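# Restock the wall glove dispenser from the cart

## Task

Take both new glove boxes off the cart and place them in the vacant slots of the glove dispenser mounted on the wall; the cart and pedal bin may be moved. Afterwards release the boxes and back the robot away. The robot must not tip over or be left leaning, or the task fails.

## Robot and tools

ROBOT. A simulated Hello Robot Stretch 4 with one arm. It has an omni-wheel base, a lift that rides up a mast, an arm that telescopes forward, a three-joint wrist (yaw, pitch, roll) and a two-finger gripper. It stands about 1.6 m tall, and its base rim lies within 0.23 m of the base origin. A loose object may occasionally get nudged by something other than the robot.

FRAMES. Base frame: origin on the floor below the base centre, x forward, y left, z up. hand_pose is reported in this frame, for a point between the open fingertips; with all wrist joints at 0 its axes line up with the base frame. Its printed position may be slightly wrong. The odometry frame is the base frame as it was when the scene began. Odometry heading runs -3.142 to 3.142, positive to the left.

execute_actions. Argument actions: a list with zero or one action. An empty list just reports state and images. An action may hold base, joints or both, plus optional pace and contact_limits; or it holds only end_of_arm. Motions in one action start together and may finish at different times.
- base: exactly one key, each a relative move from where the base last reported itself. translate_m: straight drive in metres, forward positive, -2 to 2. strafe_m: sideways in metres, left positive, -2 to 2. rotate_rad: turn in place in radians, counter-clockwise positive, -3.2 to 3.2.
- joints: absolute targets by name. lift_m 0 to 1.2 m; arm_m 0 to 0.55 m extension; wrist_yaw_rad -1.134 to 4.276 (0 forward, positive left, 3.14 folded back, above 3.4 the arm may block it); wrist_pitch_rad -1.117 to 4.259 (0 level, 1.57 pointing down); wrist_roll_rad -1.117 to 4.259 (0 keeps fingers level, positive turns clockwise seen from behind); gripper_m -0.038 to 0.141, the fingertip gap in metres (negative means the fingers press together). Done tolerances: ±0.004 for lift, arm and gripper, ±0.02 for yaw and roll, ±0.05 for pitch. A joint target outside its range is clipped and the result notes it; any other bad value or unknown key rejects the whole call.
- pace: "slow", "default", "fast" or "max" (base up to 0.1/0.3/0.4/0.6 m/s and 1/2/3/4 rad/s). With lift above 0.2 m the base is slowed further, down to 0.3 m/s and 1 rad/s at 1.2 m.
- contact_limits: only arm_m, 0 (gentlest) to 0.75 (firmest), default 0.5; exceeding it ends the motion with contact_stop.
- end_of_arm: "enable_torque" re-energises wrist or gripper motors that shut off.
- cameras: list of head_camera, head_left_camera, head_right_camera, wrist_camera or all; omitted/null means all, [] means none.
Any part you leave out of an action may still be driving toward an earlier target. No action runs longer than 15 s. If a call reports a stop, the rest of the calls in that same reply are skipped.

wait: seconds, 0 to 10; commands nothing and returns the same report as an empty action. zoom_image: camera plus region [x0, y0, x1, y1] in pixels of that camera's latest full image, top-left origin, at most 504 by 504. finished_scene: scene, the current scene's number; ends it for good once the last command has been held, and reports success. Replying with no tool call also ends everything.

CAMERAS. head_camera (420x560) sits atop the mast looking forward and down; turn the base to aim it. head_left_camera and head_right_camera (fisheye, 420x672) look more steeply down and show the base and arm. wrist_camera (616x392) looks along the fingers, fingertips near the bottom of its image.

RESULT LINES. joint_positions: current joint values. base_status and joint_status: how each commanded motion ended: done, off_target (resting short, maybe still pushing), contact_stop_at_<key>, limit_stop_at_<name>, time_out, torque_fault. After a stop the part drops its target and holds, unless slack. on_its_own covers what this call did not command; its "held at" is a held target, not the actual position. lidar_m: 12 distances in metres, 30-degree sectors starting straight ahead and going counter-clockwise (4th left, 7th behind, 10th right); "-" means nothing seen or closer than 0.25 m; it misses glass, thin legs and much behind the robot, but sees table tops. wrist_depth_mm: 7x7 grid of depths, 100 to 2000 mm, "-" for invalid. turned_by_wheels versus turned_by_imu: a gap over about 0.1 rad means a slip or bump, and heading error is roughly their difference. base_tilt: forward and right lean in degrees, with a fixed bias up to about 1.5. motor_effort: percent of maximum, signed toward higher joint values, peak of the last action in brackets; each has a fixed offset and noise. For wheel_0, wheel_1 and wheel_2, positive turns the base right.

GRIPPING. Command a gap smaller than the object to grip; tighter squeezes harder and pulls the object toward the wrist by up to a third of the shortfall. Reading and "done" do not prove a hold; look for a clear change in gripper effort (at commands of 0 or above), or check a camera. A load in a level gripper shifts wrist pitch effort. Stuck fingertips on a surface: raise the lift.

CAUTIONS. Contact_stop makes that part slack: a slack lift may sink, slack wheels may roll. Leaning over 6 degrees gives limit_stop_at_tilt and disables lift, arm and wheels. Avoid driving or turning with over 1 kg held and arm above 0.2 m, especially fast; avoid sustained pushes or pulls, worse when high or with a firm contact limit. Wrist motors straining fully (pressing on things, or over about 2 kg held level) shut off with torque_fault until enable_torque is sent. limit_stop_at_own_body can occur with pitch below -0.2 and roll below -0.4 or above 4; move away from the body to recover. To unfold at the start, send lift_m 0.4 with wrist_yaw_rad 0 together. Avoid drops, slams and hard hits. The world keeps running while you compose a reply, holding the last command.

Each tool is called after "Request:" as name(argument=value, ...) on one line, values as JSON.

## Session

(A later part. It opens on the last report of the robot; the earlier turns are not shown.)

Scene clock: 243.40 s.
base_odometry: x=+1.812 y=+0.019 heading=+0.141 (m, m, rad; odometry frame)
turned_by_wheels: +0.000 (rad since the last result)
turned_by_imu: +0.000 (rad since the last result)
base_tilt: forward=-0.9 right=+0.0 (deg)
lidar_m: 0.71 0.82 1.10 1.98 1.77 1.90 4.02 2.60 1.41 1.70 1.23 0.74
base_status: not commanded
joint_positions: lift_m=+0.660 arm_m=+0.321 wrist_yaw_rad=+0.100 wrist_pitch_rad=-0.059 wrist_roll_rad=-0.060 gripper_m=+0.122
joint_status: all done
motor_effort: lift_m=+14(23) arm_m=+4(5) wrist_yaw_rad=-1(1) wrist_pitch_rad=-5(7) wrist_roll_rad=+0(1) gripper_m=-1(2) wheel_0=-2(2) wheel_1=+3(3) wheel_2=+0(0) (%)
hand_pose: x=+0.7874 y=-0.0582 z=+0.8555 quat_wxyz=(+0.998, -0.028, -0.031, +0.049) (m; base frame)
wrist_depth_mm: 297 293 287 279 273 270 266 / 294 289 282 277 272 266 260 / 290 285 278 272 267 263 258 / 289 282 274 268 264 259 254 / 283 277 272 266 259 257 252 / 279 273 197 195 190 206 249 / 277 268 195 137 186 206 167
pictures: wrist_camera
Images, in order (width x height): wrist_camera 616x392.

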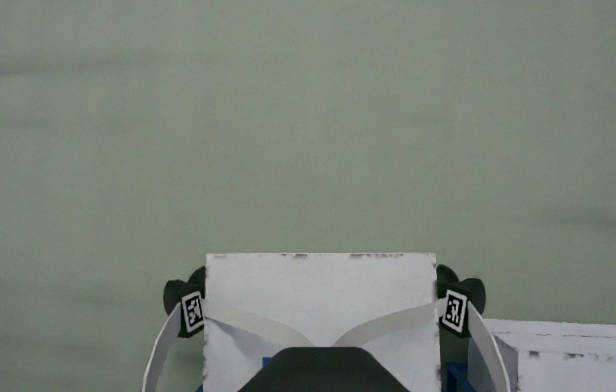

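Request:
execute_actions(actions=[{"joints":{"gripper_m":0.07}}], cameras=[])

Request:
execute_actions(actions=[{"joints":{"lift_m":0.70},"pace":"slow"}], cameras=[])

Request:
execute_actions(actions=[{"joints":{"wrist_roll_rad":0.04}}], cameras=[])

Request:
execute_actions(actions=[{"joints":{"lift_m":0.635},"pace":"slow"}], cameras=["wrist_camera"])

Scene clock: 246.67 s.
base_odometry: x=+1.812 y=+0.019 heading=+0.141 (m, m, rad; odometry frame)
turned_by_wheels: +0.000 (rad since the last result)
turned_by_imu: -0.001 (rad since the last result)
base_tilt: forward=-0.9 right=-0.1 (deg)
lidar_m: 0.71 0.81 1.08 2.00 1.76 1.92 4.00 2.57 1.42 1.68 1.22 0.72
base_status: not commanded
joint_positions: lift_m=+0.660 arm_m=+0.321 wrist_yaw_rad=+0.101 wrist_pitch_rad=-0.059 wrist_roll_rad=-0.060 gripper_m=+0.071
joint_status: all done
motor_effort: lift_m=+14(14) arm_m=+5(5) wrist_yaw_rad=-3(3) wrist_pitch_rad=-6(4) wrist_roll_rad=+0(1) gripper_m=-28(32) wheel_0=-2(2) wheel_1=+3(3) wheel_2=+0(0) (%)
hand_pose: x=+0.7874 y=-0.0579 z=+0.8556 quat_wxyz=(+0.998, -0.028, -0.031, +0.050) (m; base frame)
wrist_depth_mm: 298 291 285 281 274 268 264 / 294 287 283 276 272 265 259 / 290 286 281 273 267 263 259 / 285 279 274 268 264 258 254 / 282 278 271 265 259 256 251 / 279 273 186 183 179 182 248 / 277 270 183 127 176 190 166
pictures: none
No camera images: the call's "cameras" was empty. Leave "cameras" out to get every camera's image.

Scene clock: 247.83 s.
base_odometry: x=+1.812 y=+0.019 heading=+0.141 (m, m, rad; odometry frame)
turned_by_wheels: +0.000 (rad since the last result)
turned_by_imu: +0.000 (rad since the last result)
base_tilt: forward=-0.9 right=+0.0 (deg)
lidar_m: 0.70 0.83 1.09 1.95 1.78 1.93 3.99 2.61 1.42 1.70 1.24 0.74
base_status: not commanded
joint_positions: lift_m=+0.699 arm_m=+0.321 wrist_yaw_rad=+0.100 wrist_pitch_rad=-0.052 wrist_roll_rad=-0.060 gripper_m=+0.071
joint_status: all done
motor_effort: lift_m=+25(23) arm_m=+5(4) wrist_yaw_rad=-2(3) wrist_pitch_rad=-23(26) wrist_roll_rad=+0(0) gripper_m=-29(29) wheel_0=-2(2) wheel_1=+3(3) wheel_2=+0(0) (%)
hand_pose: x=+0.7875 y=-0.0581 z=+0.8926 quat_wxyz=(+0.998, -0.029, -0.027, +0.049) (m; base frame)
wrist_depth_mm: 297 290 282 278 272 266 262 / 291 285 281 276 268 265 260 / 289 283 277 271 266 260 256 / 286 281 274 268 264 259 254 / 282 277 271 264 260 255 252 / 278 274 186 182 179 182 249 / 276 270 183 127 174 224 245
pictures: none
No camera images: the call's "cameras" was empty. Leave "cameras" out to get every camera's image.

Scene clock: 248.40 s.
base_odometry: x=+1.812 y=+0.019 heading=+0.141 (m, m, rad; odometry frame)
turned_by_wheels: +0.000 (rad since the last result)
turned_by_imu: +0.000 (rad since the last result)
base_tilt: forward=-0.8 right=+0.0 (deg)
lidar_m: 0.68 0.81 1.08 1.98 1.76 1.90 4.02 2.60 1.46 1.70 1.23 0.71
base_status: not commanded
joint_positions: lift_m=+0.699 arm_m=+0.321 wrist_yaw_rad=+0.096 wrist_pitch_rad=-0.050 wrist_roll_rad=+0.038 gripper_m=+0.071
joint_status: all done
on_its_own: wrist_pitch_rad is at rest, and its effort (-26) is outside its rest range (-23 to +23)
motor_effort: lift_m=+25(25) arm_m=+5(5) wrist_yaw_rad=+10(10) wrist_pitch_rad=-26(27) wrist_roll_rad=+5(9) gripper_m=-27(27) wheel_0=-2(2) wheel_1=+2(3) wheel_2=+0(0) (%)
hand_pose: x=+0.7873 y=-0.0594 z=+0.8922 quat_wxyz=(+0.998, +0.020, -0.024, +0.049) (m; base frame)
wrist_depth_mm: 296 287 282 277 271 267 262 / 291 285 279 276 270 264 260 / 286 283 277 272 267 263 257 / 286 281 272 270 264 258 255 / 282 277 271 266 260 256 254 / 279 274 186 182 179 179 250 / 274 267 183 129 173 209 207
pictures: none
No camera images: the call's "cameras" was empty. Leave "cameras" out to get every camera's image.

Scene clock: 249.83 s.
base_odometry: x=+1.812 y=+0.019 heading=+0.141 (m, m, rad; odometry frame)
turned_by_wheels: +0.000 (rad since the last result)
turned_by_imu: -0.001 (rad since the last result)
base_tilt: forward=-0.9 right=+0.0 (deg)
lidar_m: 0.71 0.82 1.07 1.97 1.78 1.92 4.00 2.56 1.43 1.68 1.21 0.74
base_status: not commanded
joint_positions: lift_m=+0.636 arm_m=+0.321 wrist_yaw_rad=+0.092 wrist_pitch_rad=-0.085 wrist_roll_rad=+0.042 gripper_m=+0.071
joint_status: all done
on_its_own: wrist_yaw_rad is at rest, and its effort (+22) is outside its rest range (-13 to +13); wrist_pitch_rad is at rest, and its effort (+72) is outside its rest range (-23 to +23)
motor_effort: lift_m=+5(21) arm_m=+4(4) wrist_yaw_rad=+22(22) wrist_pitch_rad=+72(74) wrist_roll_rad=-6(6) gripper_m=-26(24) wheel_0=-2(2) wheel_1=+2(3) wheel_2=+0(0) (%)
hand_pose: x=+0.7864 y=-0.0606 z=+0.8389 quat_wxyz=(+0.998, +0.023, -0.041, +0.047) (m; base frame)
wrist_depth_mm: 310 304 296 289 286 279 276 / 303 297 290 286 279 276 270 / 294 290 283 279 274 268 266 / 289 283 278 273 268 264 260 / 283 279 273 188 183 259 255 / 276 273 185 182 178 178 191 / 272 266 182 129 171 183 167
pictures: wrist_camera
Images, in order (width x height): wrist_camera 616x392.

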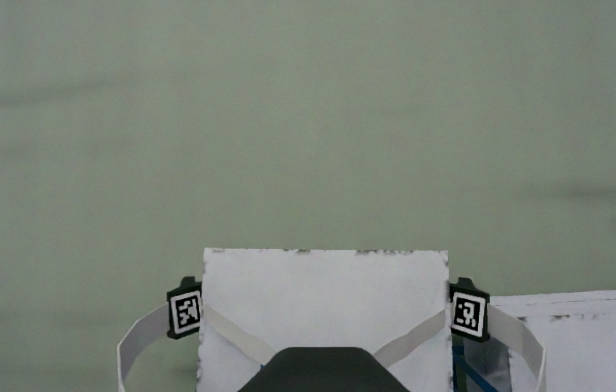

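Overshot left. Raise, roll less.

Request:
execute_actions(actions=[{"joints":{"lift_m":0.705},"pace":"slow"}], cameras=[])

Request:
execute_actions(actions=[{"joints":{"wrist_roll_rad":-0.005}}], cameras=[])

Request:
execute_actions(actions=[{"joints":{"lift_m":0.66},"pace":"slow"}], cameras=["wrist_camera"])

Scene clock: 253.30 s.
base_odometry: x=+1.812 y=+0.019 heading=+0.141 (m, m, rad; odometry frame)
turned_by_wheels: +0.000 (rad since the last result)
turned_by_imu: -0.001 (rad since the last result)
base_tilt: forward=-0.8 right=+0.0 (deg)
lidar_m: 0.69 0.83 1.08 1.98 1.77 1.93 4.02 2.60 1.44 1.69 1.21 0.73
base_status: not commanded
joint_positions: lift_m=+0.704 arm_m=+0.321 wrist_yaw_rad=+0.096 wrist_pitch_rad=-0.050 wrist_roll_rad=+0.039 gripper_m=+0.071
joint_status: all done
on_its_own: wrist_pitch_rad is at rest, and its effort (-29) is outside its rest range (-23 to +23)
motor_effort: lift_m=+25(25) arm_m=+4(5) wrist_yaw_rad=+11(22) wrist_pitch_rad=-29(71) wrist_roll_rad=+4(5) gripper_m=-28(26) wheel_0=-2(2) wheel_1=+2(2) wheel_2=+0(0) (%)
hand_pose: x=+0.7873 y=-0.0594 z=+0.8972 quat_wxyz=(+0.998, +0.021, -0.024, +0.048) (m; base frame)
wrist_depth_mm: 294 289 283 277 271 266 263 / 291 285 281 273 267 263 259 / 286 281 277 271 265 262 257 / 286 278 276 267 264 260 256 / 281 274 272 265 260 256 253 / 279 276 187 182 178 179 250 / 277 271 183 128 173 217 219
pictures: none
No camera images: the call's "cameras" was empty. Leave "cameras" out to get every camera's image.

Scene clock: 253.77 s.
base_odometry: x=+1.812 y=+0.019 heading=+0.141 (m, m, rad; odometry frame)
turned_by_wheels: +0.000 (rad since the last result)
turned_by_imu: +0.000 (rad since the last result)
base_tilt: forward=-0.8 right=+0.0 (deg)
lidar_m: 0.70 0.81 1.07 1.97 1.76 1.88 4.00 2.58 1.44 1.70 1.22 0.75
base_status: not commanded
joint_positions: lift_m=+0.704 arm_m=+0.321 wrist_yaw_rad=+0.098 wrist_pitch_rad=-0.052 wrist_roll_rad=-0.005 gripper_m=+0.071
joint_status: all done
on_its_own: wrist_pitch_rad is at rest, and its effort (-26) is outside its rest range (-23 to +23)
motor_effort: lift_m=+25(25) arm_m=+4(5) wrist_yaw_rad=+4(11) wrist_pitch_rad=-26(29) wrist_roll_rad=-1(1) gripper_m=-27(27) wheel_0=-2(2) wheel_1=+2(2) wheel_2=+0(0) (%)
hand_pose: x=+0.7874 y=-0.0587 z=+0.8976 quat_wxyz=(+0.998, -0.001, -0.026, +0.049) (m; base frame)
wrist_depth_mm: 294 290 283 277 273 267 262 / 293 286 278 274 268 265 259 / 290 285 278 271 266 263 257 / 285 281 274 268 265 258 256 / 281 277 270 264 259 255 251 / 278 273 186 183 179 179 249 / 277 268 183 128 174 221 248
pictures: none
No camera images: the call's "cameras" was empty. Leave "cameras" out to get every camera's image.

Scene clock: 255.00 s.
base_odometry: x=+1.812 y=+0.019 heading=+0.141 (m, m, rad; odometry frame)
turned_by_wheels: +0.000 (rad since the last result)
turned_by_imu: -0.001 (rad since the last result)
base_tilt: forward=-0.8 right=+0.0 (deg)
lidar_m: 0.71 0.82 1.07 1.98 1.78 1.89 4.00 2.59 1.45 1.70 1.23 0.72
base_status: not commanded
joint_positions: lift_m=+0.660 arm_m=+0.321 wrist_yaw_rad=+0.098 wrist_pitch_rad=-0.052 wrist_roll_rad=-0.005 gripper_m=+0.071
joint_status: all done
motor_effort: lift_m=+16(22) arm_m=+5(4) wrist_yaw_rad=+3(4) wrist_pitch_rad=-23(26) wrist_roll_rad=+0(1) gripper_m=-27(26) wheel_0=-2(2) wheel_1=+2(2) wheel_2=+0(0) (%)
hand_pose: x=+0.7874 y=-0.0587 z=+0.8533 quat_wxyz=(+0.998, -0.001, -0.026, +0.049) (m; base frame)
wrist_depth_mm: 297 291 285 278 273 267 262 / 291 286 279 274 270 264 260 / 289 282 276 272 267 263 257 / 285 279 274 270 263 258 255 / 282 278 271 266 260 256 253 / 278 273 186 183 179 179 210 / 277 270 183 128 174 185 167
pictures: wrist_camera
Images, in order (width x height): wrist_camera 616x392.

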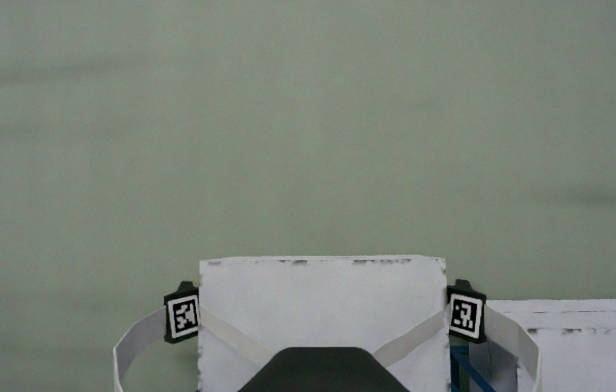

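Request:
execute_actions(actions=[{"joints":{"lift_m":0.638},"pace":"slow"}], cameras=["wrist_camera"])

Scene clock: 256.93 s.
base_odometry: x=+1.812 y=+0.019 heading=+0.141 (m, m, rad; odometry frame)
turned_by_wheels: +0.000 (rad since the last result)
turned_by_imu: -0.001 (rad since the last result)
base_tilt: forward=-0.8 right=+0.0 (deg)
lidar_m: 0.70 0.80 1.06 1.97 1.75 1.90 4.00 2.60 1.44 1.70 1.24 0.73
base_status: not commanded
joint_positions: lift_m=+0.638 arm_m=+0.321 wrist_yaw_rad=+0.098 wrist_pitch_rad=-0.052 wrist_roll_rad=-0.005 gripper_m=+0.071
joint_status: all done
motor_effort: lift_m=+16(20) arm_m=+5(4) wrist_yaw_rad=+5(4) wrist_pitch_rad=-23(26) wrist_roll_rad=+1(0) gripper_m=-32(27) wheel_0=-2(2) wheel_1=+2(2) wheel_2=+0(0) (%)
hand_pose: x=+0.7874 y=-0.0587 z=+0.8313 quat_wxyz=(+0.998, -0.001, -0.026, +0.049) (m; base frame)
wrist_depth_mm: 296 289 283 278 272 266 263 / 291 286 281 274 271 263 260 / 287 282 277 273 266 262 257 / 285 279 274 268 264 257 255 / 282 277 271 264 260 256 253 / 278 273 186 182 179 177 169 / 276 268 182 128 154 172 167
pictures: wrist_camera
Images, in order (width x height): wrist_camera 616x392.

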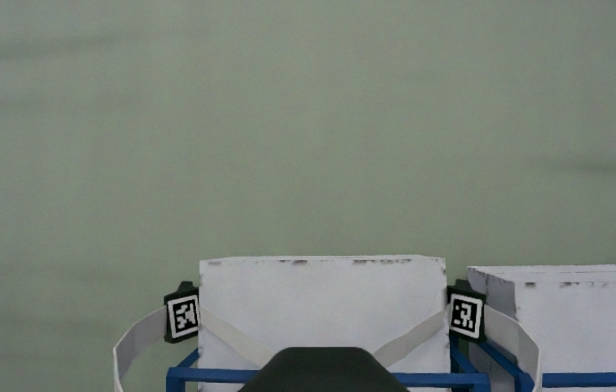

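Nearly level and free; release.

Request:
execute_actions(actions=[{"joints":{"gripper_m":0.122},"pace":"slow"}], cameras=[])

Request:
execute_actions(actions=[{"joints":{"lift_m":0.73},"pace":"slow"}], cameras=[])

Request:
execute_actions(actions=[{"joints":{"arm_m":0.1}}], cameras=[])

Request:
execute_actions(actions=[{"joints":{"lift_m":0.6,"arm_m":0},"base":{"translate_m":-0.2}}], cameras=["wrist_camera","head_camera"])

Scene clock: 261.27 s.
base_odometry: x=+1.812 y=+0.019 heading=+0.141 (m, m, rad; odometry frame)
turned_by_wheels: +0.000 (rad since the last result)
turned_by_imu: -0.002 (rad since the last result)
base_tilt: forward=-0.9 right=+0.0 (deg)
lidar_m: 0.69 0.79 1.08 1.98 1.77 1.92 3.99 2.58 1.42 1.69 1.23 0.75
base_status: not commanded
joint_positions: lift_m=+0.638 arm_m=+0.321 wrist_yaw_rad=+0.099 wrist_pitch_rad=-0.055 wrist_roll_rad=-0.005 gripper_m=+0.122
joint_status: all done
motor_effort: lift_m=+16(16) arm_m=+4(4) wrist_yaw_rad=+3(3) wrist_pitch_rad=-14(25) wrist_roll_rad=+1(0) gripper_m=+1(29) wheel_0=-2(2) wheel_1=+2(2) wheel_2=+0(0) (%)
hand_pose: x=+0.7874 y=-0.0586 z=+0.8323 quat_wxyz=(+0.998, -0.001, -0.028, +0.049) (m; base frame)
wrist_depth_mm: 298 291 283 278 273 267 264 / 293 287 281 274 268 265 262 / 289 283 276 272 266 264 257 / 286 281 273 268 263 259 256 / 282 277 272 265 263 255 251 / 278 273 198 196 191 185 168 / 276 271 193 139 186 175 167
pictures: none
No camera images: the call's "cameras" was empty. Leave "cameras" out to get every camera's image.

Scene clock: 262.90 s.
base_odometry: x=+1.812 y=+0.019 heading=+0.141 (m, m, rad; odometry frame)
turned_by_wheels: +0.000 (rad since the last result)
turned_by_imu: -0.001 (rad since the last result)
base_tilt: forward=-0.8 right=+0.0 (deg)
lidar_m: 0.67 0.81 1.07 1.98 1.78 1.89 3.99 2.60 1.43 1.69 1.21 0.75
base_status: not commanded
joint_positions: lift_m=+0.730 arm_m=+0.321 wrist_yaw_rad=+0.099 wrist_pitch_rad=-0.058 wrist_roll_rad=-0.005 gripper_m=+0.122
joint_status: all done
motor_effort: lift_m=+22(22) arm_m=+4(4) wrist_yaw_rad=+1(3) wrist_pitch_rad=-8(15) wrist_roll_rad=+0(0) gripper_m=+0(1) wheel_0=-2(2) wheel_1=+2(2) wheel_2=+0(0) (%)
hand_pose: x=+0.7874 y=-0.0584 z=+0.9245 quat_wxyz=(+0.998, -0.001, -0.029, +0.050) (m; base frame)
wrist_depth_mm: 297 293 286 278 273 268 264 / 294 290 281 277 271 265 263 / 290 285 276 273 268 262 257 / 285 279 276 270 265 258 254 / 282 277 271 267 262 256 252 / 277 273 204 263 256 250 250 / 276 271 264 135 255 250 247
pictures: none
No camera images: the call's "cameras" was empty. Leave "cameras" out to get every camera's image.

Scene clock: 264.67 s.
base_odometry: x=+1.812 y=+0.019 heading=+0.141 (m, m, rad; odometry frame)
turned_by_wheels: +0.000 (rad since the last result)
turned_by_imu: -0.001 (rad since the last result)
base_tilt: forward=-0.9 right=+0.0 (deg)
lidar_m: 0.69 0.80 1.07 1.99 1.76 1.91 4.02 2.58 1.45 1.70 1.21 0.74
base_status: not commanded
joint_positions: lift_m=+0.730 arm_m=+0.101 wrist_yaw_rad=+0.100 wrist_pitch_rad=-0.058 wrist_roll_rad=-0.005 gripper_m=+0.122
joint_status: all done
motor_effort: lift_m=+23(23) arm_m=-4(5) wrist_yaw_rad=+0(1) wrist_pitch_rad=-7(7) wrist_roll_rad=+0(0) gripper_m=-1(1) wheel_0=-2(2) wheel_1=+2(2) wheel_2=+0(0) (%)
hand_pose: x=+0.5670 y=-0.0582 z=+0.9245 quat_wxyz=(+0.998, -0.001, -0.029, +0.050) (m; base frame)
wrist_depth_mm: 544 535 521 517 496 492 484 / 544 530 517 508 496 484 477 / 539 521 512 504 488 484 473 / 521 517 508 492 484 477 462 / 512 504 496 484 473 469 459 / 508 500 204 480 466 427 452 / 508 492 484 135 384 373 377
pictures: none
No camera images: the call's "cameras" was empty. Leave "cameras" out to get every camera's image.

Scene clock: 266.73 s.
base_odometry: x=+1.614 y=-0.009 heading=+0.141 (m, m, rad; odometry frame)
turned_by_wheels: +0.000 (rad since the last result)
turned_by_imu: -0.001 (rad since the last result)
base_tilt: forward=-0.9 right=-0.1 (deg)
lidar_m: 0.89 1.03 1.36 1.97 1.66 1.88 3.32 2.63 1.39 1.37 1.57 0.93
base_status: done
joint_positions: lift_m=+0.600 arm_m=+0.002 wrist_yaw_rad=+0.100 wrist_pitch_rad=-0.058 wrist_roll_rad=-0.005 gripper_m=+0.122
joint_status: all done
motor_effort: lift_m=+15(20) arm_m=-4(6) wrist_yaw_rad=-1(1) wrist_pitch_rad=-10(6) wrist_roll_rad=-1(1) gripper_m=+0(1) wheel_0=-4(6) wheel_1=-3(8) wheel_2=+2(11) (%)
hand_pose: x=+0.4677 y=-0.0582 z=+0.7952 quat_wxyz=(+0.998, -0.001, -0.029, +0.050) (m; base frame)
wrist_depth_mm: 878 878 842 831 820 809 778 / 866 842 842 820 788 798 768 / 854 854 820 809 788 778 759 / 854 831 820 809 768 768 759 / 831 820 788 788 683 661 668 / 831 820 204 676 676 647 654 / 831 809 788 135 741 732 723
pictures: head_camera, wrist_camera
Images, in order (width x height): head_camera 420x560, wrist_camera 616x392.

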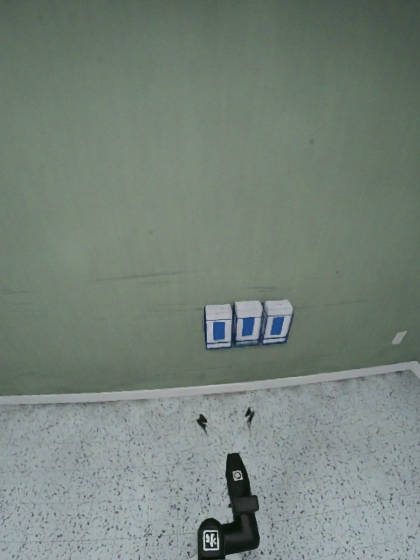

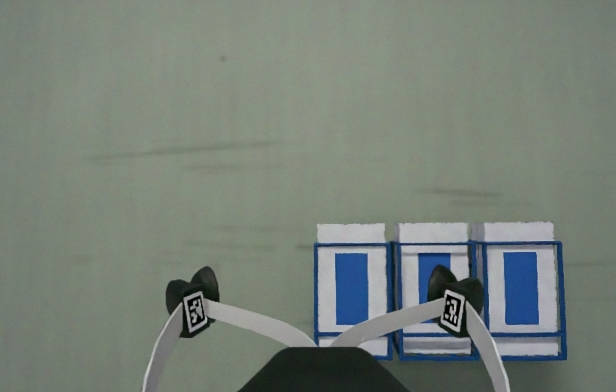

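Request:
finished_scene(scene=2)

The scene is finished: the task was done.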